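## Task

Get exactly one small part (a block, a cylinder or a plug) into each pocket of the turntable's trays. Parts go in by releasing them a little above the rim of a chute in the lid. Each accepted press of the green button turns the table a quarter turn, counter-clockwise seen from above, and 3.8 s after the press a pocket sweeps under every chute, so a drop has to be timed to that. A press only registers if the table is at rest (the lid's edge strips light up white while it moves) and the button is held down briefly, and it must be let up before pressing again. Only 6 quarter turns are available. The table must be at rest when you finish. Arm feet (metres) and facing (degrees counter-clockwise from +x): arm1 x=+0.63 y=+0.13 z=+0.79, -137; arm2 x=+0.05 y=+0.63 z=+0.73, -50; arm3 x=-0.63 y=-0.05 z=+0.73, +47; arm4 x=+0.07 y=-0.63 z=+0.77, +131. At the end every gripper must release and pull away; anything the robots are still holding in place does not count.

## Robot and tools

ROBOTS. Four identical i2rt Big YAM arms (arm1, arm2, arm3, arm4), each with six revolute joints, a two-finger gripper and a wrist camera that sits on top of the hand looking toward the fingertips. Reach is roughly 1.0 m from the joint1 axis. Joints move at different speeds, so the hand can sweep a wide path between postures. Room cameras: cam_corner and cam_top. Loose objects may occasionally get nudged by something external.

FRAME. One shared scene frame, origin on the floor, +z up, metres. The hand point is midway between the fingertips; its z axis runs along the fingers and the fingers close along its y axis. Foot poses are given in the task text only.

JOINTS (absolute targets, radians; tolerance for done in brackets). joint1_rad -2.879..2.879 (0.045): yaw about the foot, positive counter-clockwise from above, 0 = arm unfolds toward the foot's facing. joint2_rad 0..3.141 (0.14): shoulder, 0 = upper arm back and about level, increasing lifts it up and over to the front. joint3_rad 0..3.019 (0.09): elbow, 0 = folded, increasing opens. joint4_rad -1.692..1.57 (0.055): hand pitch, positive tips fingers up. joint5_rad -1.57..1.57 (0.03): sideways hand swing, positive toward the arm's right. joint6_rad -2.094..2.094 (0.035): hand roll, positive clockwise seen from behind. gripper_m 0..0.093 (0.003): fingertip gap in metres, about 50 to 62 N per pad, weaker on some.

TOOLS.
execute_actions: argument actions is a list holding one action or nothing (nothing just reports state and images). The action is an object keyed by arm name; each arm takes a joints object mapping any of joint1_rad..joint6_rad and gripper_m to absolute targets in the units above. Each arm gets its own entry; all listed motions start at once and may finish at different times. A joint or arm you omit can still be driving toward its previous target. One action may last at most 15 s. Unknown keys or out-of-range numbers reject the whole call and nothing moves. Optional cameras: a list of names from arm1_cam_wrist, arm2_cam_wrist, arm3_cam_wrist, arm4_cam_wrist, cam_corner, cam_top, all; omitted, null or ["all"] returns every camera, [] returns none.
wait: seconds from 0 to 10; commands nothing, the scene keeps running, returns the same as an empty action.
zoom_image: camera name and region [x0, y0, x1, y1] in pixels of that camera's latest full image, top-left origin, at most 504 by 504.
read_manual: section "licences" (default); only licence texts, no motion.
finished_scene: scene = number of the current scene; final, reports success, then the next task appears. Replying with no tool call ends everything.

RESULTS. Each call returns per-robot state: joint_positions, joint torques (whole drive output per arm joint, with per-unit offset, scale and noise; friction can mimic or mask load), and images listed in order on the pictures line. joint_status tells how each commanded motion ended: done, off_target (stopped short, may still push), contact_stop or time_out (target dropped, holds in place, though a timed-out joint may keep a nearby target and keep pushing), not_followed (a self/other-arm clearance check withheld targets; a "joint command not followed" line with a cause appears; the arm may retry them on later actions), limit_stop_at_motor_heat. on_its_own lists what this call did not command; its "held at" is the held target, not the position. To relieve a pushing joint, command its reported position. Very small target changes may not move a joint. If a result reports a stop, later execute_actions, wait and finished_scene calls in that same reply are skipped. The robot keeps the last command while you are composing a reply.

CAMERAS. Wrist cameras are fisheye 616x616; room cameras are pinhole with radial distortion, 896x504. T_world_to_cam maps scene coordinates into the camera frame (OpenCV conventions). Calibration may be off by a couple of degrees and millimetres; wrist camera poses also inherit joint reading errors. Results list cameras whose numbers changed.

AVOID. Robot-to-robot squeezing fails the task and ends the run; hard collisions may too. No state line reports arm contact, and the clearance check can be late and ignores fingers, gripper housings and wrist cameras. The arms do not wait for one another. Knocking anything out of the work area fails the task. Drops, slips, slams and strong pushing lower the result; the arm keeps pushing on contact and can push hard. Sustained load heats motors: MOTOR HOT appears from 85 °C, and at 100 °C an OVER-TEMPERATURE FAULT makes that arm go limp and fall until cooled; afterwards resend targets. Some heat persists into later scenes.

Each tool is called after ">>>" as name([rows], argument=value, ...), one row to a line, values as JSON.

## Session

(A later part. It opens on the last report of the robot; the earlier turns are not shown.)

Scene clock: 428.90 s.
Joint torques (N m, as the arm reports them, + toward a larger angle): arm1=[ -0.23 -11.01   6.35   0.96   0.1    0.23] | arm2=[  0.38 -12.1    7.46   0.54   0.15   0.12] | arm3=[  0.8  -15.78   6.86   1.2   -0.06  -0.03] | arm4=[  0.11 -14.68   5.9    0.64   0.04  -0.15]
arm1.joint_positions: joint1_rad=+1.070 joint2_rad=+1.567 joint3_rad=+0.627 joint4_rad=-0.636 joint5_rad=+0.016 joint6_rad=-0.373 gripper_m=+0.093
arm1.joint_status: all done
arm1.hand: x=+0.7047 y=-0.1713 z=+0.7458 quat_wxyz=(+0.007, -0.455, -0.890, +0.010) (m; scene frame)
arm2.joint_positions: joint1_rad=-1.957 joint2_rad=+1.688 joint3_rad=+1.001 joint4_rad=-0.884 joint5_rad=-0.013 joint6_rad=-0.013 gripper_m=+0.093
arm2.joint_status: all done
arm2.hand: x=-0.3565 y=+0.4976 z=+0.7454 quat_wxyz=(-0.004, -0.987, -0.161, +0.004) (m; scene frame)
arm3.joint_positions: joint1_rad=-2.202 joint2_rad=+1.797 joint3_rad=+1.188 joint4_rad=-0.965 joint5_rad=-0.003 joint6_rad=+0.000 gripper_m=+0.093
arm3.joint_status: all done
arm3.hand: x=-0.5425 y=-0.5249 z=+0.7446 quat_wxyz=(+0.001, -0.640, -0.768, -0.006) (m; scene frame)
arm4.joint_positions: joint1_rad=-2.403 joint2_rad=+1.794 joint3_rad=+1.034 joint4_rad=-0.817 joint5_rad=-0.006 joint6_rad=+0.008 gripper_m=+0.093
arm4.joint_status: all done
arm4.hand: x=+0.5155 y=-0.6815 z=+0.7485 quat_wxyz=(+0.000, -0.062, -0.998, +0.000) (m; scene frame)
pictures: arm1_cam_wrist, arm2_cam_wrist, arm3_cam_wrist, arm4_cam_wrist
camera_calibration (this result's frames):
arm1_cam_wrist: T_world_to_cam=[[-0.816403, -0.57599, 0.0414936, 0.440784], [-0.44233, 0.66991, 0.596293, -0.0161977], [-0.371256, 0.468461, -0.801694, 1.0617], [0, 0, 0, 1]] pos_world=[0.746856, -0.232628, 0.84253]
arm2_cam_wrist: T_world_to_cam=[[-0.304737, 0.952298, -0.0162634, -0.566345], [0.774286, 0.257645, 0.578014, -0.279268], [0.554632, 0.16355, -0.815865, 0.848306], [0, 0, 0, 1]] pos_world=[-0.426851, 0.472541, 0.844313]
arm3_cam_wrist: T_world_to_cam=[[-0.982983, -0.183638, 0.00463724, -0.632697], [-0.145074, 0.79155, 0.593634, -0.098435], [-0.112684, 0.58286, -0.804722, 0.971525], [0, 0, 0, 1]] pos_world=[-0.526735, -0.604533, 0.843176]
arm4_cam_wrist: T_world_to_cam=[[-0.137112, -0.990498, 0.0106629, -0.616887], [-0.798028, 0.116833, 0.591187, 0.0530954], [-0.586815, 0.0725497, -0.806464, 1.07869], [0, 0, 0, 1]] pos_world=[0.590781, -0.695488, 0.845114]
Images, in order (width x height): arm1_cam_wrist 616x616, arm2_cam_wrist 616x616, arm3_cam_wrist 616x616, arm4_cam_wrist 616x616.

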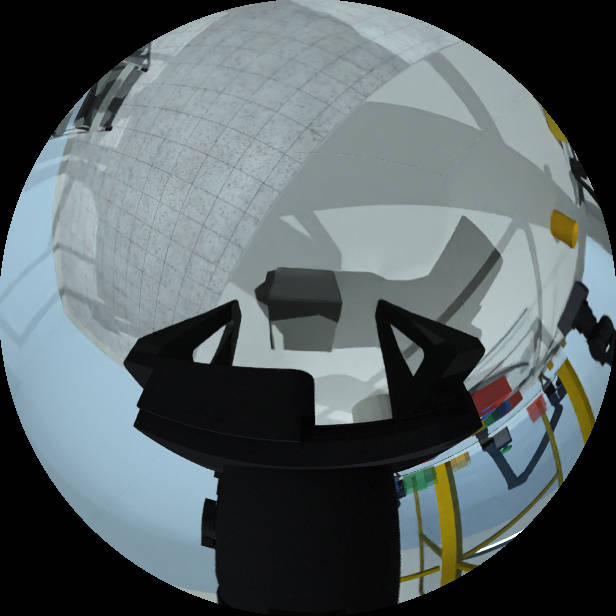

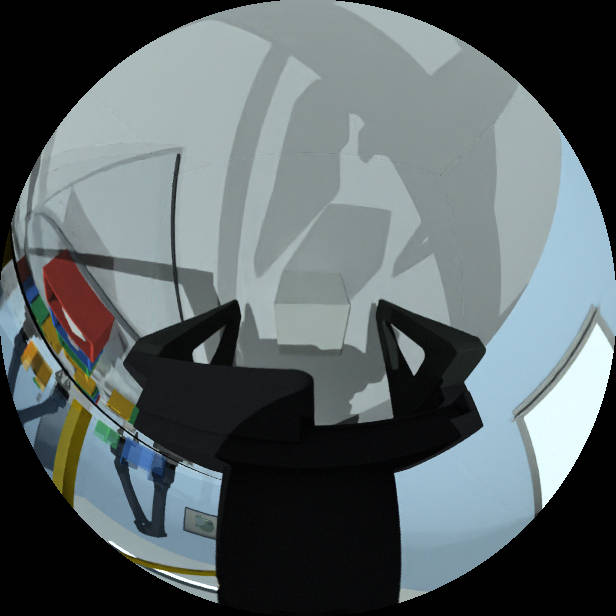

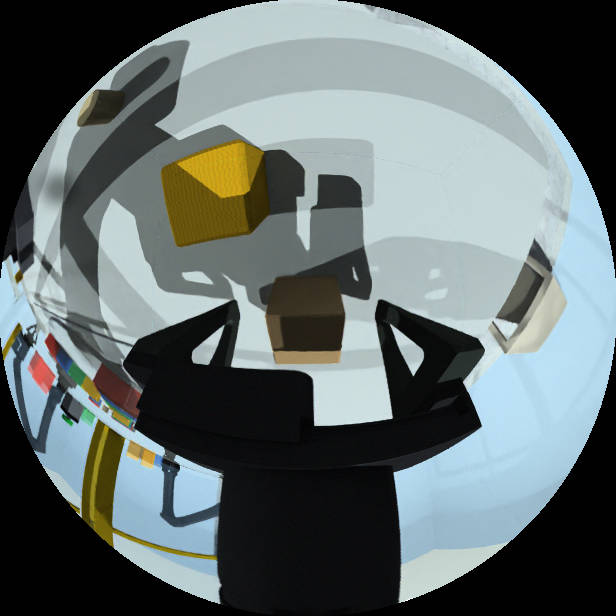

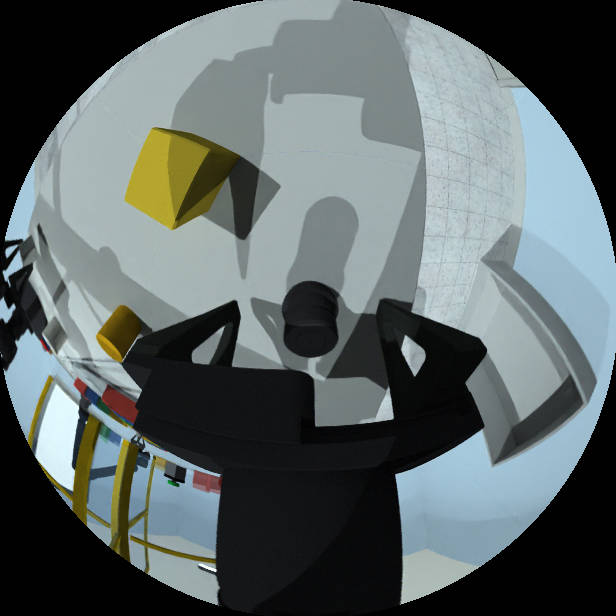

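>>> execute_actions([
  {"arm3":{"joints":{"joint4_rad":-1.012}},"arm4":{"joints":{"joint4_rad":-0.862}}},
], cameras=[])

>>> execute_actions([
  {"arm1":{"joints":{"gripper_m":0.02}},"arm2":{"joints":{"gripper_m":0.02}},"arm3":{"joints":{"gripper_m":0.02}},"arm4":{"joints":{"gripper_m":0.01}}},
], cameras=[])

>>> execute_actions([
  {"arm1":{"joints":{"joint2_rad":0.9,"joint3_rad":1.0,"joint4_rad":-1.55,"joint6_rad":0.22}},"arm2":{"joints":{"joint2_rad":0.9,"joint3_rad":1.05,"joint4_rad":-1.65,"joint6_rad":-0.25}},"arm3":{"joints":{"joint2_rad":0.9,"joint4_rad":-1.65}},"arm4":{"joints":{"joint2_rad":0.9,"joint4_rad":-1.55,"joint6_rad":0.13}}},
], cameras=[])

>>> execute_actions([
  {"arm1":{"joints":{"joint1_rad":-0.517,"joint3_rad":1.235}},"arm2":{"joints":{"joint1_rad":-0.915,"joint3_rad":1.148}},"arm3":{"joints":{"joint1_rad":-0.704,"joint3_rad":1.39}},"arm4":{"joints":{"joint1_rad":-0.585,"joint3_rad":1.43,"joint4_rad":-1.65}}},
], cameras=[])

>>> execute_actions([
  {"arm1":{"joints":{"joint2_rad":1.51,"joint4_rad":-1.23}},"arm2":{"joints":{"joint2_rad":1.255,"joint4_rad":-1.395}},"arm3":{"joints":{"joint2_rad":1.515,"joint4_rad":-1.195}},"arm4":{"joints":{"joint2_rad":1.49,"joint4_rad":-1.435}}},
], cameras=["arm1_cam_wrist","arm2_cam_wrist","arm3_cam_wrist","arm4_cam_wrist"])

Scene clock: 444.03 s.
Joint torques (N m, as the arm reports them, + toward a larger angle): arm1=[ -0.21 -10.83   6.31   0.92   0.09   0.24] | arm2=[  0.27 -12.04   7.52   0.57   0.16   0.14] | arm3=[  0.74 -17.09   6.8   -0.16  -0.06  -0.09] | arm4=[  0.5  -14.11   5.73  -0.42   0.07  -0.17]
arm1.joint_positions: joint1_rad=+1.070 joint2_rad=+1.567 joint3_rad=+0.627 joint4_rad=-0.636 joint5_rad=+0.016 joint6_rad=-0.373 gripper_m=+0.093
arm1.joint_status: not commanded
arm1.hand: x=+0.7047 y=-0.1713 z=+0.7458 quat_wxyz=(+0.007, -0.455, -0.890, +0.010) (m; scene frame)
arm2.joint_positions: joint1_rad=-1.957 joint2_rad=+1.688 joint3_rad=+1.001 joint4_rad=-0.884 joint5_rad=-0.013 joint6_rad=-0.013 gripper_m=+0.093
arm2.joint_status: not commanded
arm2.hand: x=-0.3565 y=+0.4976 z=+0.7454 quat_wxyz=(-0.004, -0.987, -0.161, +0.004) (m; scene frame)
arm3.joint_positions: joint1_rad=-2.202 joint2_rad=+1.797 joint3_rad=+1.188 joint4_rad=-0.999 joint5_rad=-0.003 joint6_rad=-0.001 gripper_m=+0.093
arm3.joint_status: all done
arm3.hand: x=-0.5441 y=-0.5166 z=+0.7448 quat_wxyz=(+0.014, -0.640, -0.768, -0.017) (m; scene frame)
arm4.joint_positions: joint1_rad=-2.403 joint2_rad=+1.794 joint3_rad=+1.034 joint4_rad=-0.850 joint5_rad=-0.006 joint6_rad=+0.008 gripper_m=+0.093
arm4.joint_status: all done
arm4.hand: x=+0.5075 y=-0.6806 z=+0.7487 quat_wxyz=(+0.017, -0.063, -0.998, -0.001) (m; scene frame)
pictures: none
No camera images: the call's "cameras" was empty. Leave "cameras" out to get every camera's image.

Scene clock: 444.73 s.
Joint torques (N m, as the arm reports them, + toward a larger angle): arm1=[ -0.14 -10.9    6.33   0.95   0.1    0.23] | arm2=[  0.39 -12.3    7.5    0.54   0.14   0.12] | arm3=[  0.66 -16.     6.66  -0.06  -0.08  -0.08] | arm4=[  0.41 -14.87   5.83  -0.64   0.07  -0.2 ]
arm1.joint_positions: joint1_rad=+1.070 joint2_rad=+1.567 joint3_rad=+0.627 joint4_rad=-0.635 joint5_rad=+0.016 joint6_rad=-0.373 gripper_m=+0.040
arm1.joint_status: gripper_m off_target (ended at +0.040, target +0.020)
arm1.hand: x=+0.7047 y=-0.1714 z=+0.7458 quat_wxyz=(+0.007, -0.455, -0.890, +0.010) (m; scene frame)
arm2.joint_positions: joint1_rad=-1.957 joint2_rad=+1.688 joint3_rad=+1.001 joint4_rad=-0.884 joint5_rad=-0.013 joint6_rad=-0.012 gripper_m=+0.039
arm2.joint_status: gripper_m off_target (ended at +0.039, target +0.020)
arm2.hand: x=-0.3565 y=+0.4976 z=+0.7454 quat_wxyz=(-0.004, -0.987, -0.161, +0.004) (m; scene frame)
arm3.joint_positions: joint1_rad=-2.202 joint2_rad=+1.797 joint3_rad=+1.188 joint4_rad=-1.000 joint5_rad=-0.003 joint6_rad=-0.002 gripper_m=+0.039
arm3.joint_status: gripper_m off_target (ended at +0.039, target +0.020)
arm3.hand: x=-0.5441 y=-0.5165 z=+0.7448 quat_wxyz=(+0.014, -0.640, -0.768, -0.017) (m; scene frame)
arm4.joint_positions: joint1_rad=-2.403 joint2_rad=+1.794 joint3_rad=+1.034 joint4_rad=-0.850 joint5_rad=-0.007 joint6_rad=+0.008 gripper_m=+0.027
arm4.joint_status: gripper_m off_target (ended at +0.027, target +0.010)
arm4.hand: x=+0.5075 y=-0.6805 z=+0.7487 quat_wxyz=(+0.017, -0.063, -0.998, -0.002) (m; scene frame)
pictures: none
No camera images: the call's "cameras" was empty. Leave "cameras" out to get every camera's image.

Scene clock: 446.33 s.
Joint torques (N m, as the arm reports them, + toward a larger angle): arm1=[-0.21 -2.32 10.26 -0.08  0.15  0.25] | arm2=[ 0.59 -3.49 13.01  0.01  0.13 -0.21] | arm3=[ 0.91 -2.5   8.52  0.58 -0.06 -0.08] | arm4=[ 0.14 -3.52  8.23 -0.02  0.09  0.02]
arm1.joint_positions: joint1_rad=+1.070 joint2_rad=+0.892 joint3_rad=+0.990 joint4_rad=-1.537 joint5_rad=+0.016 joint6_rad=+0.206 gripper_m=+0.040
arm1.joint_status: all done
arm1.hand: x=+0.6904 y=-0.1065 z=+1.0515 quat_wxyz=(-0.054, -0.689, -0.721, +0.048) (m; scene frame)
arm2.joint_positions: joint1_rad=-1.957 joint2_rad=+0.894 joint3_rad=+1.013 joint4_rad=-1.642 joint5_rad=-0.013 joint6_rad=-0.236 gripper_m=+0.039
arm2.joint_status: all done
arm2.hand: x=-0.1631 y=+0.5579 z=+1.0009 quat_wxyz=(-0.005, -0.962, -0.270, +0.028) (m; scene frame)
arm3.joint_positions: joint1_rad=-2.202 joint2_rad=+0.896 joint3_rad=+1.188 joint4_rad=-1.640 joint5_rad=-0.003 joint6_rad=-0.002 gripper_m=+0.039
arm3.joint_status: all done
arm3.hand: x=-0.5846 y=-0.3033 z=+1.0646 quat_wxyz=(-0.086, -0.636, -0.764, +0.067) (m; scene frame)
arm4.joint_positions: joint1_rad=-2.403 joint2_rad=+0.897 joint3_rad=+1.034 joint4_rad=-1.539 joint5_rad=-0.007 joint6_rad=+0.120 gripper_m=+0.027
arm4.joint_status: all done
arm4.hand: x=+0.3264 y=-0.6576 z=+1.0502 quat_wxyz=(-0.087, -0.117, -0.989, -0.001) (m; scene frame)
pictures: none
No camera images: the call's "cameras" was empty. Leave "cameras" out to get every camera's image.

Scene clock: 448.23 s.
Joint torques (N m, as the arm reports them, + toward a larger angle): arm1=[-1.5  -3.37 12.21  0.43  0.13  0.22] | arm2=[ 0.84 -3.44 13.77  0.16  0.12 -0.17] | arm3=[ 2.14 -3.02 10.79  0.85  0.01 -0.07] | arm4=[ 0.78 -3.9  11.13  0.26  0.07 -0.01]
arm1.joint_positions: joint1_rad=-0.508 joint2_rad=+0.903 joint3_rad=+1.200 joint4_rad=-1.540 joint5_rad=+0.017 joint6_rad=+0.208 gripper_m=+0.040
arm1.joint_status: all done
arm1.hand: x=+0.3547 y=+0.0709 z=+1.1383 quat_wxyz=(-0.034, -0.986, -0.016, +0.163) (m; scene frame)
arm2.joint_positions: joint1_rad=-0.920 joint2_rad=+0.894 joint3_rad=+1.101 joint4_rad=-1.644 joint5_rad=-0.012 joint6_rad=-0.237 gripper_m=+0.039
arm2.joint_status: all done
arm2.hand: x=+0.0018 y=+0.3906 z=+1.0338 quat_wxyz=(-0.036, -0.700, -0.711, +0.056) (m; scene frame)
arm3.joint_positions: joint1_rad=-0.712 joint2_rad=+0.903 joint3_rad=+1.346 joint4_rad=-1.641 joint5_rad=-0.004 joint6_rad=-0.002 gripper_m=+0.039
arm3.joint_status: all done
arm3.hand: x=-0.3577 y=-0.0218 z=+1.1330 quat_wxyz=(-0.187, +0.050, -0.981, -0.014) (m; scene frame)
arm4.joint_positions: joint1_rad=-0.588 joint2_rad=+0.904 joint3_rad=+1.380 joint4_rad=-1.638 joint5_rad=-0.007 joint6_rad=+0.121 gripper_m=+0.027
arm4.joint_status: all done
arm4.hand: x=+0.0329 y=-0.3515 z=+1.1878 quat_wxyz=(-0.121, +0.696, -0.690, -0.158) (m; scene frame)
pictures: none
No camera images: the call's "cameras" was empty. Leave "cameras" out to get every camera's image.

Scene clock: 449.70 s.
Joint torques (N m, as the arm reports them, + toward a larger angle): arm1=[ -1.36 -15.08  11.66   0.83   0.13   0.22] | arm2=[ 0.81 -9.37 13.54  0.47  0.14 -0.2 ] | arm3=[  2.27 -14.11  10.8    1.61   0.    -0.07] | arm4=[  1.07 -13.63  10.64   0.53   0.08  -0.03]
arm1.joint_positions: joint1_rad=-0.508 joint2_rad=+1.526 joint3_rad=+1.200 joint4_rad=-1.243 joint5_rad=+0.017 joint6_rad=+0.208 gripper_m=+0.040
arm1.joint_status: all done
arm1.hand: x=+0.2081 y=+0.0321 z=+0.9341 quat_wxyz=(+0.002, -1.000, -0.019, +0.005) (m; scene frame)
arm2.joint_positions: joint1_rad=-0.920 joint2_rad=+1.269 joint3_rad=+1.102 joint4_rad=-1.402 joint5_rad=-0.012 joint6_rad=-0.237 gripper_m=+0.039
arm2.joint_status: all done
arm2.hand: x=-0.0230 y=+0.2866 z=+0.9338 quat_wxyz=(-0.001, -0.702, -0.712, +0.000) (m; scene frame)
arm3.joint_positions: joint1_rad=-0.712 joint2_rad=+1.528 joint3_rad=+1.351 joint4_rad=-1.211 joint5_rad=-0.004 joint6_rad=-0.002 gripper_m=+0.039
arm3.joint_status: all done
arm3.hand: x=-0.1390 y=+0.0013 z=+0.9321 quat_wxyz=(-0.093, +0.051, -0.994, -0.009) (m; scene frame)
arm4.joint_positions: joint1_rad=-0.588 joint2_rad=+1.511 joint3_rad=+1.388 joint4_rad=-1.445 joint5_rad=-0.007 joint6_rad=+0.121 gripper_m=+0.027
arm4.joint_status: all done
arm4.hand: x=+0.0126 y=-0.1857 z=+0.9871 quat_wxyz=(+0.002, +0.709, -0.705, +0.001) (m; scene frame)
pictures: arm1_cam_wrist, arm2_cam_wrist, arm3_cam_wrist, arm4_cam_wrist
camera_calibration (this result's frames):
arm1_cam_wrist: T_world_to_cam=[[-0.0261529, 0.999425, 0.0215757, -0.0517403], [0.809974, 0.00853604, 0.586404, -0.714518], [0.585882, 0.0328119, -0.809732, 0.755281], [0, 0, 0, 1]] pos_world=[0.134882, 0.0330275, 1.03169]
arm2_cam_wrist: T_world_to_cam=[[-0.999945, -0.000703087, -0.0104522, -0.00904036], [-0.00667117, 0.812015, 0.583598, -0.774086], [0.00807703, 0.583636, -0.811975, 0.714912], [0, 0, 0, 1]] pos_world=[-0.0199783, 0.211315, 1.03215]
arm3_cam_wrist: T_world_to_cam=[[0.103983, -0.994571, 0.00398509, 0.0124642], [-0.900143, -0.0924048, 0.425681, -0.514998], [-0.423002, -0.0478508, -0.904864, 0.912227], [0, 0, 0, 1]] pos_world=[-0.0789935, 0.00845899, 1.04462]
arm4_cam_wrist: T_world_to_cam=[[0.999935, -0.00615406, 0.00963472, -0.027795], [-0.0106749, -0.804259, 0.594183, -0.731181], [0.00409218, -0.594247, -0.804272, 0.806577], [0, 0, 0, 1]] pos_world=[0.0166872, -0.108924, 1.08343]
Images, in order (width x height): arm1_cam_wrist 616x616, arm2_cam_wrist 616x616, arm3_cam_wrist 616x616, arm4_cam_wrist 616x616.

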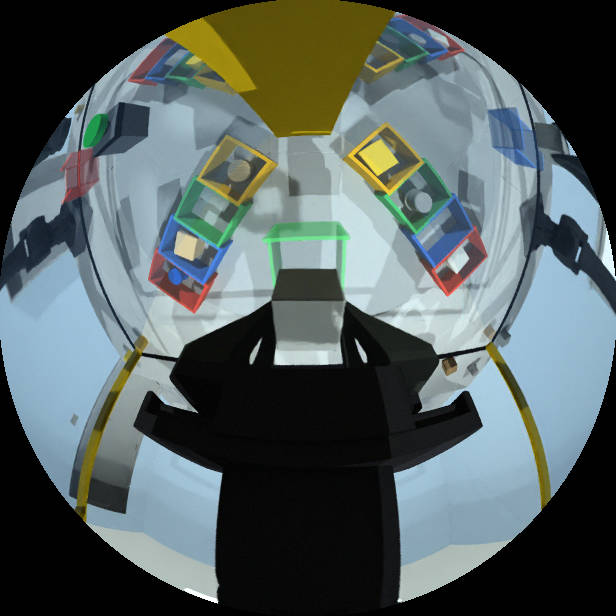

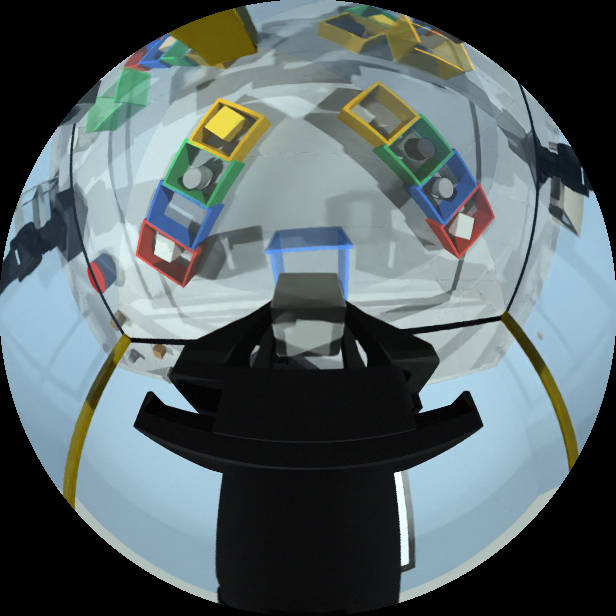

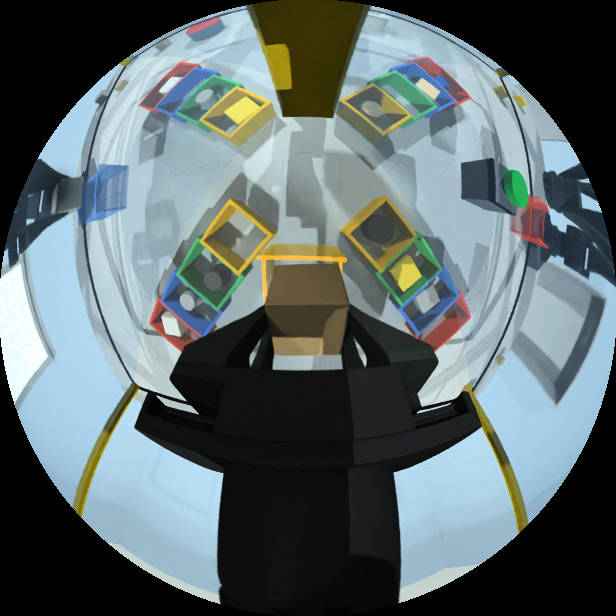

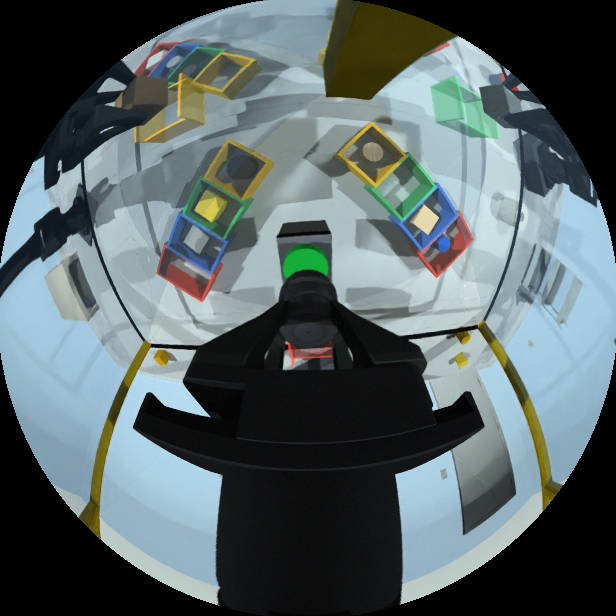

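>>> execute_actions([
  {"arm4":{"joints":{"joint2_rad":1.52,"joint3_rad":1.272,"joint4_rad":-1.29}}},
], cameras=["cam_top"])

>>> execute_actions([
  {"arm2":{"joints":{"joint4_rad":-1.378}},"arm4":{"joints":{"joint1_rad":-0.547,"joint2_rad":1.165}}},
], cameras=[])

>>> execute_actions([
  {"arm4":{"joints":{"joint3_rad":0.93,"joint4_rad":-1.32}}},
], cameras=[])

>>> wait(seconds=0.7)

>>> execute_actions([
  {"arm1":{"joints":{"gripper_m":0.065}},"arm2":{"joints":{"gripper_m":0.065}},"arm3":{"joints":{"gripper_m":0.065}},"arm4":{"joints":{"gripper_m":0.065}}},
], cameras=[])

>>> execute_actions([
  {"arm1":{"joints":{"joint2_rad":0.7,"joint4_rad":-1.55}},"arm2":{"joints":{"joint2_rad":0.7,"joint4_rad":-1.6}},"arm3":{"joints":{"joint2_rad":0.7,"joint4_rad":-1.6}},"arm4":{"joints":{"joint2_rad":0.7,"joint4_rad":-1.55}}},
], cameras=[])

>>> wait(seconds=3.5)

Scene clock: 461.60 s.
Joint torques (N m, as the arm reports them, + toward a larger angle): arm1=[ -1.42 -15.11  11.66   0.82   0.14   0.22] | arm2=[ 0.85 -9.21 13.5   0.47  0.13 -0.2 ] | arm3=[  2.33 -14.89  10.72   1.64   0.01  -0.07] | arm4=[  0.77 -11.79   7.44   1.     0.08  -0.02]
arm1.joint_positions: joint1_rad=-0.508 joint2_rad=+1.526 joint3_rad=+1.200 joint4_rad=-1.243 joint5_rad=+0.017 joint6_rad=+0.208 gripper_m=+0.040
arm1.joint_status: not commanded
arm1.hand: x=+0.2081 y=+0.0321 z=+0.9341 quat_wxyz=(+0.002, -1.000, -0.019, +0.005) (m; scene frame)
arm2.joint_positions: joint1_rad=-0.920 joint2_rad=+1.269 joint3_rad=+1.102 joint4_rad=-1.402 joint5_rad=-0.012 joint6_rad=-0.237 gripper_m=+0.039
arm2.joint_status: not commanded
arm2.hand: x=-0.0230 y=+0.2866 z=+0.9338 quat_wxyz=(-0.001, -0.702, -0.712, +0.000) (m; scene frame)
arm3.joint_positions: joint1_rad=-0.712 joint2_rad=+1.528 joint3_rad=+1.351 joint4_rad=-1.211 joint5_rad=-0.004 joint6_rad=-0.002 gripper_m=+0.039
arm3.joint_status: not commanded
arm3.hand: x=-0.1390 y=+0.0013 z=+0.9321 quat_wxyz=(-0.093, +0.051, -0.994, -0.009) (m; scene frame)
arm4.joint_positions: joint1_rad=-0.588 joint2_rad=+1.517 joint3_rad=+1.275 joint4_rad=-1.308 joint5_rad=-0.007 joint6_rad=+0.121 gripper_m=+0.027
arm4.joint_status: all done
arm4.hand: x=+0.0130 y=-0.1876 z=+0.9421 quat_wxyz=(-0.003, +0.709, -0.705, -0.006) (m; scene frame)
pictures: cam_top
Images, in order (width x height): cam_top 896x504.

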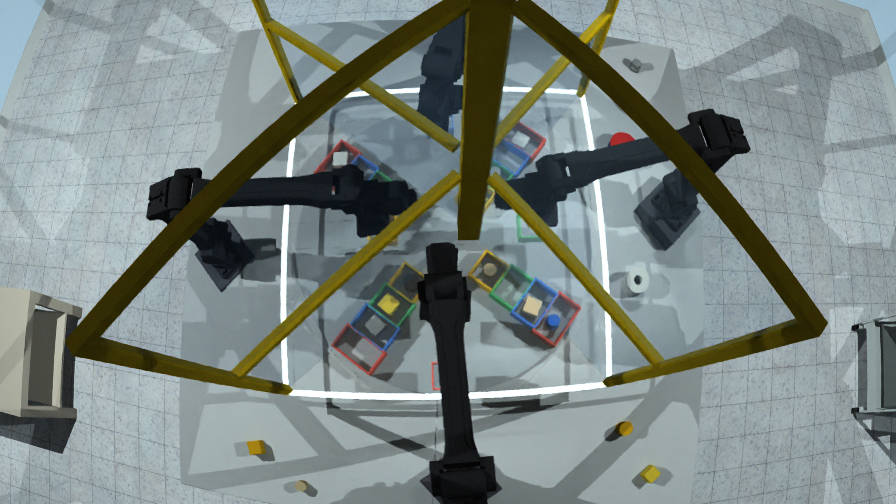

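Scene clock: 462.93 s.
Joint torques (N m, as the arm reports them, + toward a larger angle): arm1=[ -1.41 -15.18  11.65   0.85   0.13   0.22] | arm2=[ 0.75 -9.41 13.55  0.62  0.13 -0.18] | arm3=[  2.24 -15.02  10.62   1.61  -0.02  -0.09] | arm4=[ 0.37 -8.17  8.89  1.36  0.02 -0.01]
arm1.joint_positions: joint1_rad=-0.508 joint2_rad=+1.526 joint3_rad=+1.200 joint4_rad=-1.243 joint5_rad=+0.017 joint6_rad=+0.208 gripper_m=+0.040
arm1.joint_status: not commanded
arm1.hand: x=+0.2081 y=+0.0321 z=+0.9341 quat_wxyz=(+0.002, -1.000, -0.019, +0.005) (m; scene frame)
arm2.joint_positions: joint1_rad=-0.920 joint2_rad=+1.269 joint3_rad=+1.102 joint4_rad=-1.388 joint5_rad=-0.012 joint6_rad=-0.237 gripper_m=+0.039
arm2.joint_status: all done
arm2.hand: x=-0.0238 y=+0.2832 z=+0.9338 quat_wxyz=(-0.005, -0.702, -0.712, +0.006) (m; scene frame)
arm3.joint_positions: joint1_rad=-0.712 joint2_rad=+1.528 joint3_rad=+1.351 joint4_rad=-1.211 joint5_rad=-0.004 joint6_rad=-0.002 gripper_m=+0.039
arm3.joint_status: not commanded
arm3.hand: x=-0.1390 y=+0.0013 z=+0.9321 quat_wxyz=(-0.093, +0.051, -0.994, -0.009) (m; scene frame)
arm4.joint_positions: joint1_rad=-0.547 joint2_rad=+1.168 joint3_rad=+1.263 joint4_rad=-1.303 joint5_rad=-0.006 joint6_rad=+0.121 gripper_m=+0.027
arm4.joint_status: all done
arm4.hand: x=+0.0016 y=-0.2306 z=+1.0792 quat_wxyz=(-0.105, +0.713, -0.679, -0.142) (m; scene frame)
pictures: none
No camera images: the call's "cameras" was empty. Leave "cameras" out to get every camera's image.

Scene clock: 463.97 s.
Joint torques (N m, as the arm reports them, + toward a larger angle): arm1=[ -1.42 -15.16  11.67   0.85   0.13   0.23] | arm2=[ 0.99 -9.14 13.53  0.59  0.13 -0.2 ] | arm3=[  2.46 -15.09  10.89   1.64   0.    -0.06] | arm4=[ 0.6  -7.56  7.95 -0.14  0.02  0.04]
arm1.joint_positions: joint1_rad=-0.508 joint2_rad=+1.526 joint3_rad=+1.200 joint4_rad=-1.243 joint5_rad=+0.017 joint6_rad=+0.208 gripper_m=+0.040
arm1.joint_status: not commanded
arm1.hand: x=+0.2081 y=+0.0321 z=+0.9341 quat_wxyz=(+0.002, -1.000, -0.019, +0.005) (m; scene frame)
arm2.joint_positions: joint1_rad=-0.920 joint2_rad=+1.269 joint3_rad=+1.102 joint4_rad=-1.388 joint5_rad=-0.012 joint6_rad=-0.237 gripper_m=+0.039
arm2.joint_status: not commanded
arm2.hand: x=-0.0238 y=+0.2832 z=+0.9338 quat_wxyz=(-0.005, -0.702, -0.712, +0.006) (m; scene frame)
arm3.joint_positions: joint1_rad=-0.712 joint2_rad=+1.528 joint3_rad=+1.351 joint4_rad=-1.211 joint5_rad=-0.004 joint6_rad=-0.002 gripper_m=+0.039
arm3.joint_status: not commanded
arm3.hand: x=-0.1390 y=+0.0013 z=+0.9321 quat_wxyz=(-0.093, +0.051, -0.994, -0.009) (m; scene frame)
arm4.joint_positions: joint1_rad=-0.547 joint2_rad=+1.169 joint3_rad=+0.923 joint4_rad=-1.312 joint5_rad=-0.006 joint6_rad=+0.121 gripper_m=+0.027
arm4.joint_status: all done
arm4.hand: x=+0.0180 y=-0.3235 z=+0.9351 quat_wxyz=(-0.001, +0.724, -0.690, -0.003) (m; scene frame)
pictures: none
No camera images: the call's "cameras" was empty. Leave "cameras" out to get every camera's image.

Scene clock: 464.67 s.
Joint torques (N m, as the arm reports them, + toward a larger angle): arm1=[ -1.31 -15.14  11.67   0.85   0.13   0.22] | arm2=[ 0.88 -9.46 13.57  0.59  0.14 -0.19] | arm3=[  2.34 -14.34  10.83   1.6    0.01  -0.05] | arm4=[ 1.33 -7.42  7.96 -0.21  0.05 -0.02]
arm1.joint_positions: joint1_rad=-0.508 joint2_rad=+1.526 joint3_rad=+1.200 joint4_rad=-1.243 joint5_rad=+0.017 joint6_rad=+0.208 gripper_m=+0.040
arm1.joint_status: not commanded
arm1.hand: x=+0.2081 y=+0.0321 z=+0.9341 quat_wxyz=(+0.002, -1.000, -0.019, +0.005) (m; scene frame)
arm2.joint_positions: joint1_rad=-0.920 joint2_rad=+1.269 joint3_rad=+1.102 joint4_rad=-1.388 joint5_rad=-0.012 joint6_rad=-0.237 gripper_m=+0.039
arm2.joint_status: not commanded
arm2.hand: x=-0.0238 y=+0.2832 z=+0.9338 quat_wxyz=(-0.005, -0.702, -0.712, +0.006) (m; scene frame)
arm3.joint_positions: joint1_rad=-0.712 joint2_rad=+1.528 joint3_rad=+1.351 joint4_rad=-1.211 joint5_rad=-0.004 joint6_rad=-0.002 gripper_m=+0.039
arm3.joint_status: not commanded
arm3.hand: x=-0.1390 y=+0.0013 z=+0.9321 quat_wxyz=(-0.093, +0.051, -0.994, -0.009) (m; scene frame)
arm4.joint_positions: joint1_rad=-0.547 joint2_rad=+1.169 joint3_rad=+0.923 joint4_rad=-1.312 joint5_rad=-0.006 joint6_rad=+0.121 gripper_m=+0.027
arm4.joint_status: all done
arm4.hand: x=+0.0180 y=-0.3235 z=+0.9351 quat_wxyz=(-0.001, +0.724, -0.690, -0.003) (m; scene frame)
wait: 0.70 s; at rest by 0.27 s
pictures: arm1_cam_wrist, arm2_cam_wrist, arm3_cam_wrist, arm4_cam_wrist, cam_corner, cam_top
camera_calibration (this result's frames):
arm1_cam_wrist: T_world_to_cam=[[-0.0261529, 0.999425, 0.0215757, -0.0517403], [0.809974, 0.00853604, 0.586404, -0.714518], [0.585882, 0.0328119, -0.809732, 0.755281], [0, 0, 0, 1]] pos_world=[0.134882, 0.0330275, 1.03169]
arm2_cam_wrist: T_world_to_cam=[[-0.999973, -0.000977024, -0.00731112, -0.0126678], [-0.00498604, 0.819969, 0.572386, -0.763102], [0.00543565, 0.572407, -0.819952, 0.727481], [0, 0, 0, 1]] pos_world=[-0.0204267, 0.209293, 1.0332]
arm3_cam_wrist: T_world_to_cam=[[0.103983, -0.994571, 0.00398509, 0.0124642], [-0.900143, -0.0924048, 0.425681, -0.514998], [-0.423002, -0.0478508, -0.904864, 0.912227], [0, 0, 0, 1]] pos_world=[-0.0789935, 0.00845899, 1.04462]
arm4_cam_wrist: T_world_to_cam=[[0.999357, 0.0345974, 0.00941611, -0.0201785], [0.022543, -0.810472, 0.585344, -0.805315], [0.0278829, -0.584755, -0.810731, 0.69153], [0, 0, 0, 1]] pos_world=[0.019038, -0.247611, 1.03222]
Images, in order (width x height): arm1_cam_wrist 616x616, arm2_cam_wrist 616x616, arm3_cam_wrist 616x616, arm4_cam_wrist 616x616, cam_corner 896x504, cam_top 896x504.

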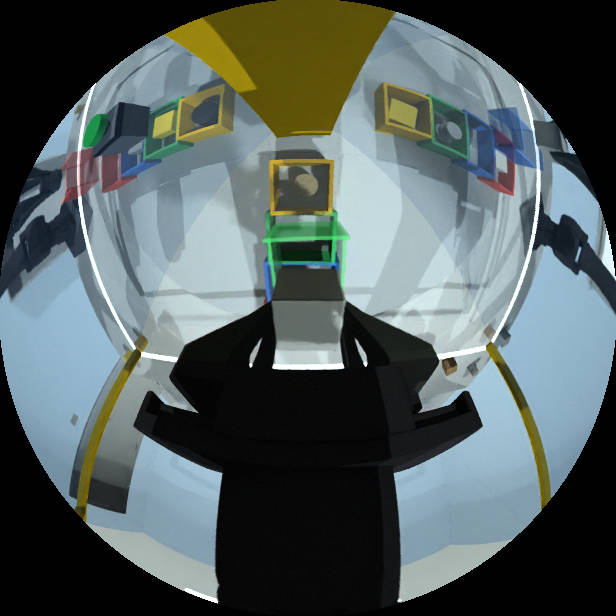

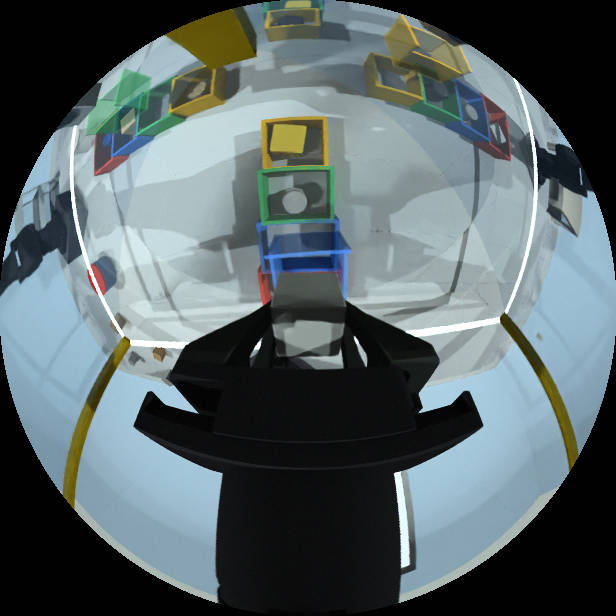

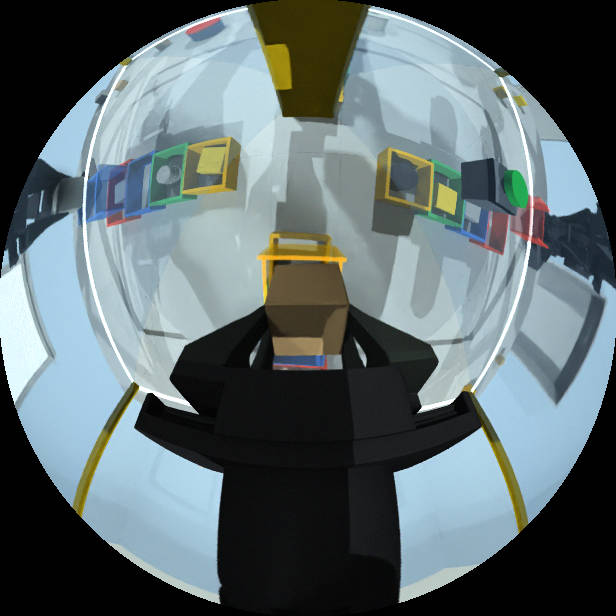

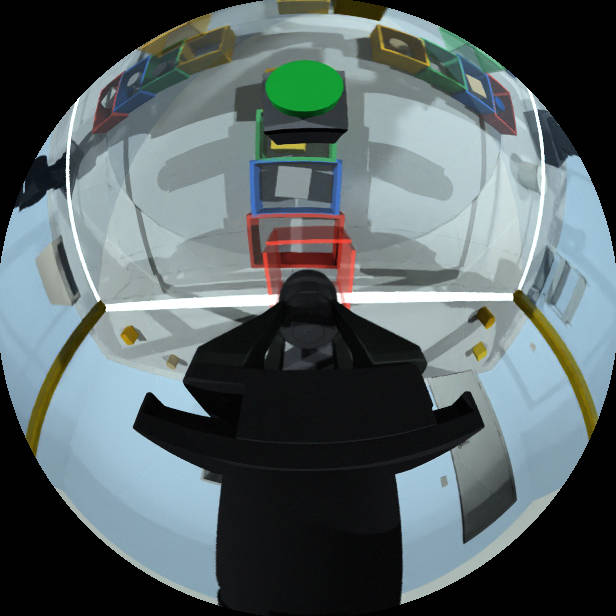

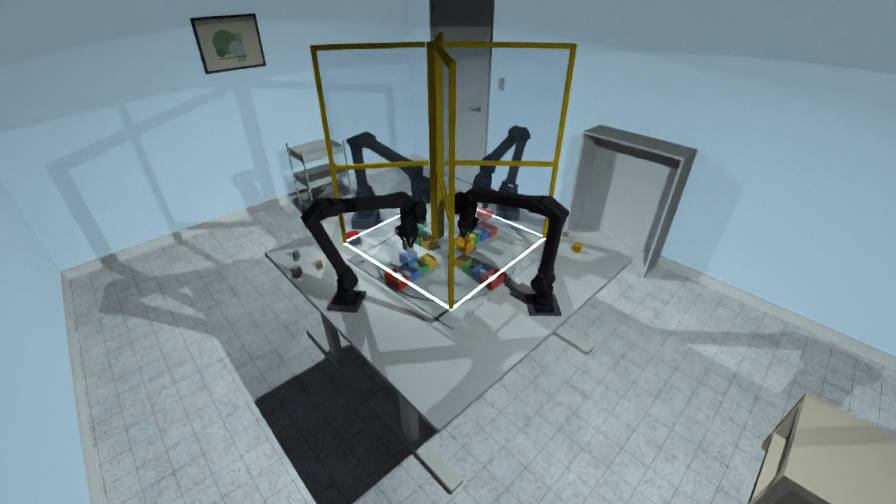

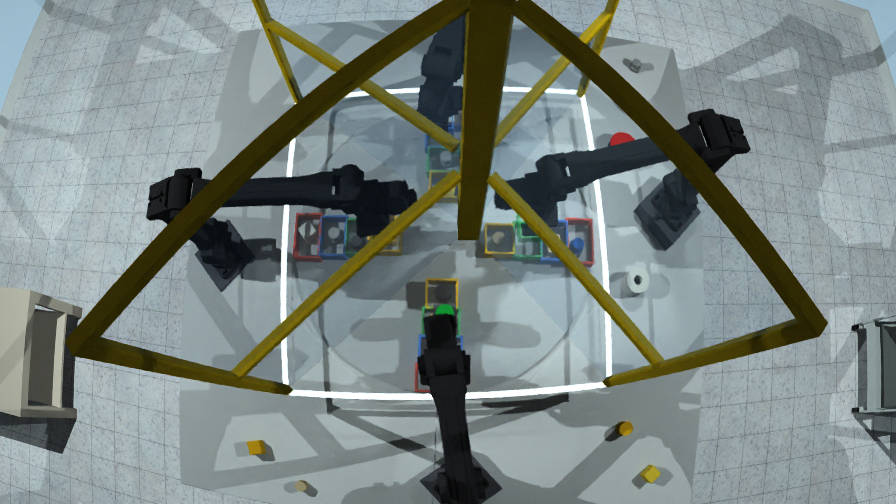

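Scene clock: 465.27 s.
Joint torques (N m, as the arm reports them, + toward a larger angle): arm1=[ -1.41 -15.19  11.64   0.81   0.13   0.23] | arm2=[ 0.83 -9.32 13.62  0.6   0.12 -0.19] | arm3=[  2.21 -14.75  10.78   1.65   0.    -0.08] | arm4=[ 0.99 -7.12  7.85 -0.26  0.02 -0.01]
arm1.joint_positions: joint1_rad=-0.508 joint2_rad=+1.526 joint3_rad=+1.200 joint4_rad=-1.243 joint5_rad=+0.017 joint6_rad=+0.208 gripper_m=+0.065
arm1.joint_status: all done
arm1.hand: x=+0.2081 y=+0.0321 z=+0.9341 quat_wxyz=(+0.002, -1.000, -0.019, +0.005) (m; scene frame)
arm2.joint_positions: joint1_rad=-0.920 joint2_rad=+1.269 joint3_rad=+1.102 joint4_rad=-1.388 joint5_rad=-0.012 joint6_rad=-0.237 gripper_m=+0.065
arm2.joint_status: all done
arm2.hand: x=-0.0238 y=+0.2832 z=+0.9338 quat_wxyz=(-0.005, -0.702, -0.712, +0.006) (m; scene frame)
arm3.joint_positions: joint1_rad=-0.712 joint2_rad=+1.528 joint3_rad=+1.351 joint4_rad=-1.211 joint5_rad=-0.004 joint6_rad=-0.002 gripper_m=+0.065
arm3.joint_status: all done
arm3.hand: x=-0.1390 y=+0.0013 z=+0.9321 quat_wxyz=(-0.093, +0.051, -0.994, -0.009) (m; scene frame)
arm4.joint_positions: joint1_rad=-0.547 joint2_rad=+1.169 joint3_rad=+0.923 joint4_rad=-1.312 joint5_rad=-0.006 joint6_rad=+0.122 gripper_m=+0.065
arm4.joint_status: all done
arm4.hand: x=+0.0180 y=-0.3235 z=+0.9351 quat_wxyz=(-0.001, +0.723, -0.690, -0.003) (m; scene frame)
pictures: none
No camera images: the call's "cameras" was empty. Leave "cameras" out to get every camera's image.

Scene clock: 466.87 s.
Joint torques (N m, as the arm reports them, + toward a larger angle): arm1=[-1.44  1.56 11.29  0.68  0.13  0.21] | arm2=[ 0.8  -0.52 12.79  0.69  0.14 -0.16] | arm3=[ 2.07  1.13  8.66  1.24 -0.02 -0.07] | arm4=[ 0.63 -0.68  8.49  0.21  0.03  0.  ]
arm1.joint_positions: joint1_rad=-0.508 joint2_rad=+0.693 joint3_rad=+1.205 joint4_rad=-1.538 joint5_rad=+0.017 joint6_rad=+0.208 gripper_m=+0.065
arm1.joint_status: all done
arm1.hand: x=+0.4041 y=+0.0838 z=+1.1908 quat_wxyz=(-0.058, -0.962, -0.014, +0.267) (m; scene frame)
arm2.joint_positions: joint1_rad=-0.920 joint2_rad=+0.687 joint3_rad=+1.110 joint4_rad=-1.596 joint5_rad=-0.012 joint6_rad=-0.237 gripper_m=+0.065
arm2.joint_status: all done
arm2.hand: x=+0.0086 y=+0.4183 z=+1.0840 quat_wxyz=(-0.105, -0.687, -0.700, +0.167) (m; scene frame)
arm3.joint_positions: joint1_rad=-0.712 joint2_rad=+0.698 joint3_rad=+1.365 joint4_rad=-1.589 joint5_rad=-0.004 joint6_rad=-0.002 gripper_m=+0.065
arm3.joint_status: all done
arm3.hand: x=-0.4089 y=-0.0272 z=+1.1941 quat_wxyz=(-0.320, +0.049, -0.946, -0.020) (m; scene frame)
arm4.joint_positions: joint1_rad=-0.547 joint2_rad=+0.693 joint3_rad=+0.923 joint4_rad=-1.541 joint5_rad=-0.006 joint6_rad=+0.122 gripper_m=+0.065
arm4.joint_status: all done
arm4.hand: x=+0.0343 y=-0.4223 z=+1.0431 quat_wxyz=(-0.075, +0.718, -0.684, -0.102) (m; scene frame)
pictures: none
No camera images: the call's "cameras" was empty. Leave "cameras" out to get every camera's image.

Scene clock: 470.37 s.
Joint torques (N m, as the arm reports them, + toward a larger angle): arm1=[-1.54  1.39 11.28  0.71  0.13  0.21] | arm2=[ 0.78 -0.29 12.78  0.73  0.13 -0.17] | arm3=[ 2.23  0.97  8.94  1.12  0.   -0.11] | arm4=[ 0.46 -0.94  8.41  0.13  0.03 -0.02]
arm1.joint_positions: joint1_rad=-0.508 joint2_rad=+0.693 joint3_rad=+1.205 joint4_rad=-1.538 joint5_rad=+0.017 joint6_rad=+0.208 gripper_m=+0.065
arm1.joint_status: all done
arm1.hand: x=+0.4041 y=+0.0838 z=+1.1908 quat_wxyz=(-0.058, -0.962, -0.014, +0.267) (m; scene frame)
arm2.joint_positions: joint1_rad=-0.920 joint2_rad=+0.687 joint3_rad=+1.110 joint4_rad=-1.596 joint5_rad=-0.012 joint6_rad=-0.237 gripper_m=+0.065
arm2.joint_status: all done
arm2.hand: x=+0.0086 y=+0.4183 z=+1.0840 quat_wxyz=(-0.105, -0.687, -0.700, +0.167) (m; scene frame)
arm3.joint_positions: joint1_rad=-0.712 joint2_rad=+0.698 joint3_rad=+1.365 joint4_rad=-1.589 joint5_rad=-0.004 joint6_rad=-0.002 gripper_m=+0.065
arm3.joint_status: all done
arm3.hand: x=-0.4089 y=-0.0272 z=+1.1941 quat_wxyz=(-0.320, +0.049, -0.946, -0.020) (m; scene frame)
arm4.joint_positions: joint1_rad=-0.547 joint2_rad=+0.693 joint3_rad=+0.923 joint4_rad=-1.541 joint5_rad=-0.006 joint6_rad=+0.122 gripper_m=+0.065
arm4.joint_status: all done
arm4.hand: x=+0.0343 y=-0.4223 z=+1.0431 quat_wxyz=(-0.075, +0.718, -0.684, -0.102) (m; scene frame)
wait: 3.50 s; at rest by 0.27 s
pictures: arm1_cam_wrist, arm2_cam_wrist, arm3_cam_wrist, arm4_cam_wrist, cam_corner, cam_top
camera_calibration (this result's frames):
arm1_cam_wrist: T_world_to_cam=[[-0.0402347, 0.994603, -0.0956338, 0.0418221], [0.994316, 0.0492973, 0.0943726, -0.516238], [0.0985778, -0.0912931, -0.990933, 1.26971], [0, 0, 0, 1]] pos_world=[0.389821, 0.0997683, 1.31091]
arm2_cam_wrist: T_world_to_cam=[[-0.997009, 0.0079738, 0.0768673, -0.0740762], [0.0258252, 0.971857, 0.234151, -0.656865], [-0.072837, 0.235436, -0.969157, 1.0765], [0, 0, 0, 1]] pos_world=[0.0215181, 0.385523, 1.2028]
arm3_cam_wrist: T_world_to_cam=[[0.0995624, -0.99502, 0.00472918, 0.00842326], [-0.994711, -0.0996498, -0.0249138, -0.372923], [0.025261, -0.00222369, -0.999678, 1.33147], [0, 0, 0, 1]] pos_world=[-0.405423, -0.0258196, 1.32171]
arm4_cam_wrist: T_world_to_cam=[[0.999041, 0.0370038, -0.0233896, 0.00115292], [0.0430518, -0.927305, 0.371824, -0.776292], [-0.00793035, -0.372474, -0.928009, 0.934049], [0, 0, 0, 1]] pos_world=[0.0396763, -0.371992, 1.15548]
Images, in order (width x height): arm1_cam_wrist 616x616, arm2_cam_wrist 616x616, arm3_cam_wrist 616x616, arm4_cam_wrist 616x616, cam_corner 896x504, cam_top 896x504.

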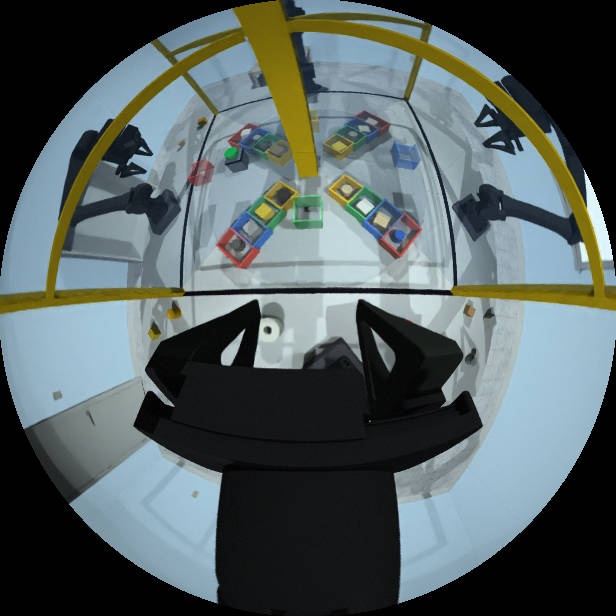

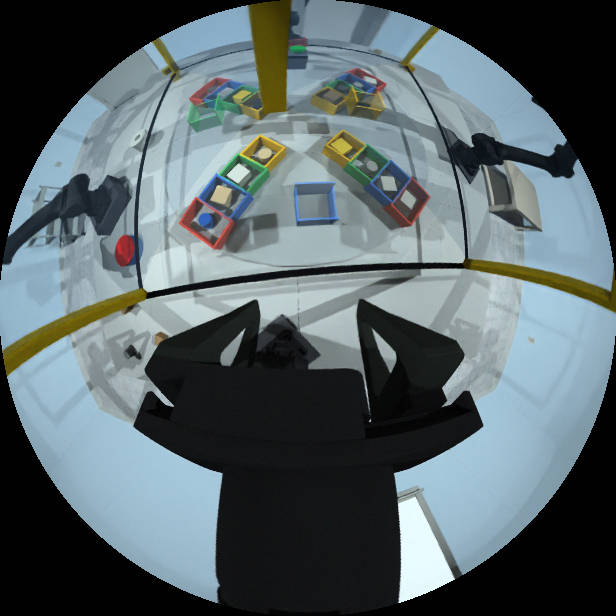

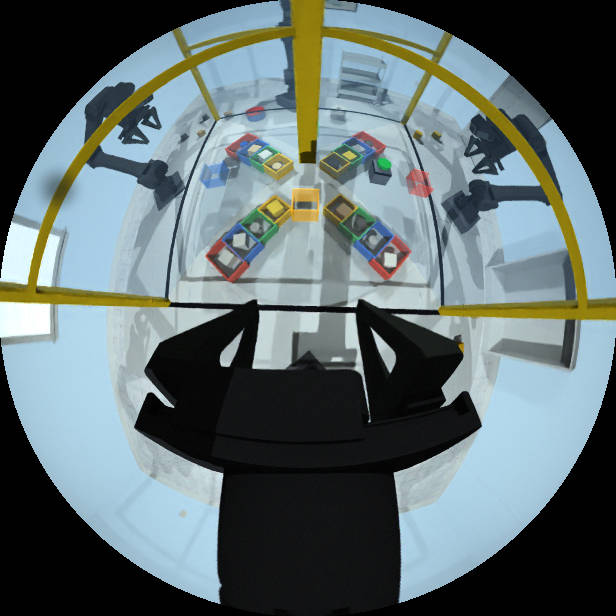

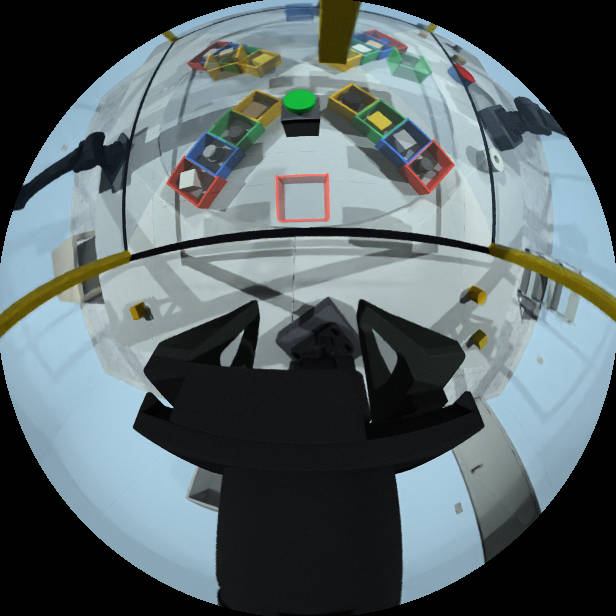

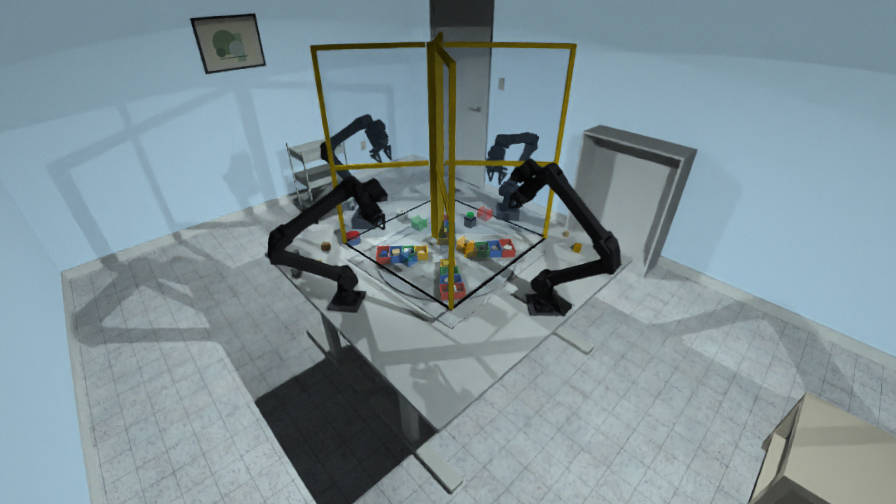

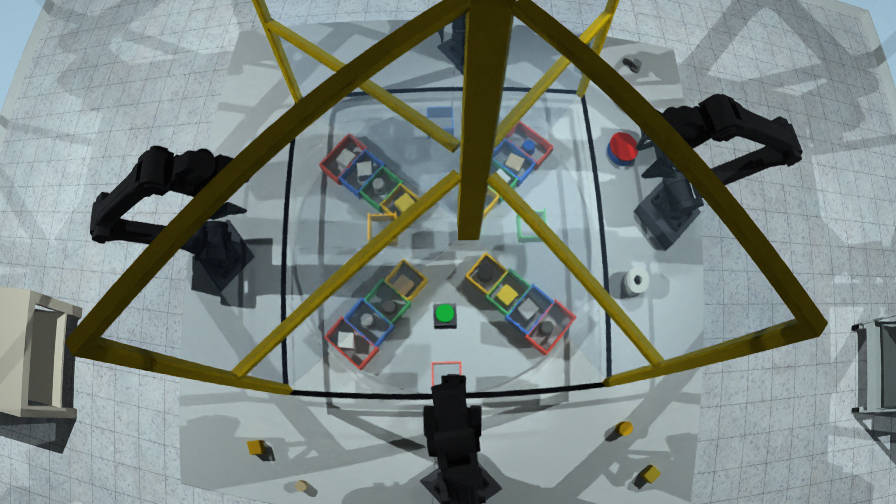

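>>> finished_scene(scene=1)

The scene is finished: the task was done.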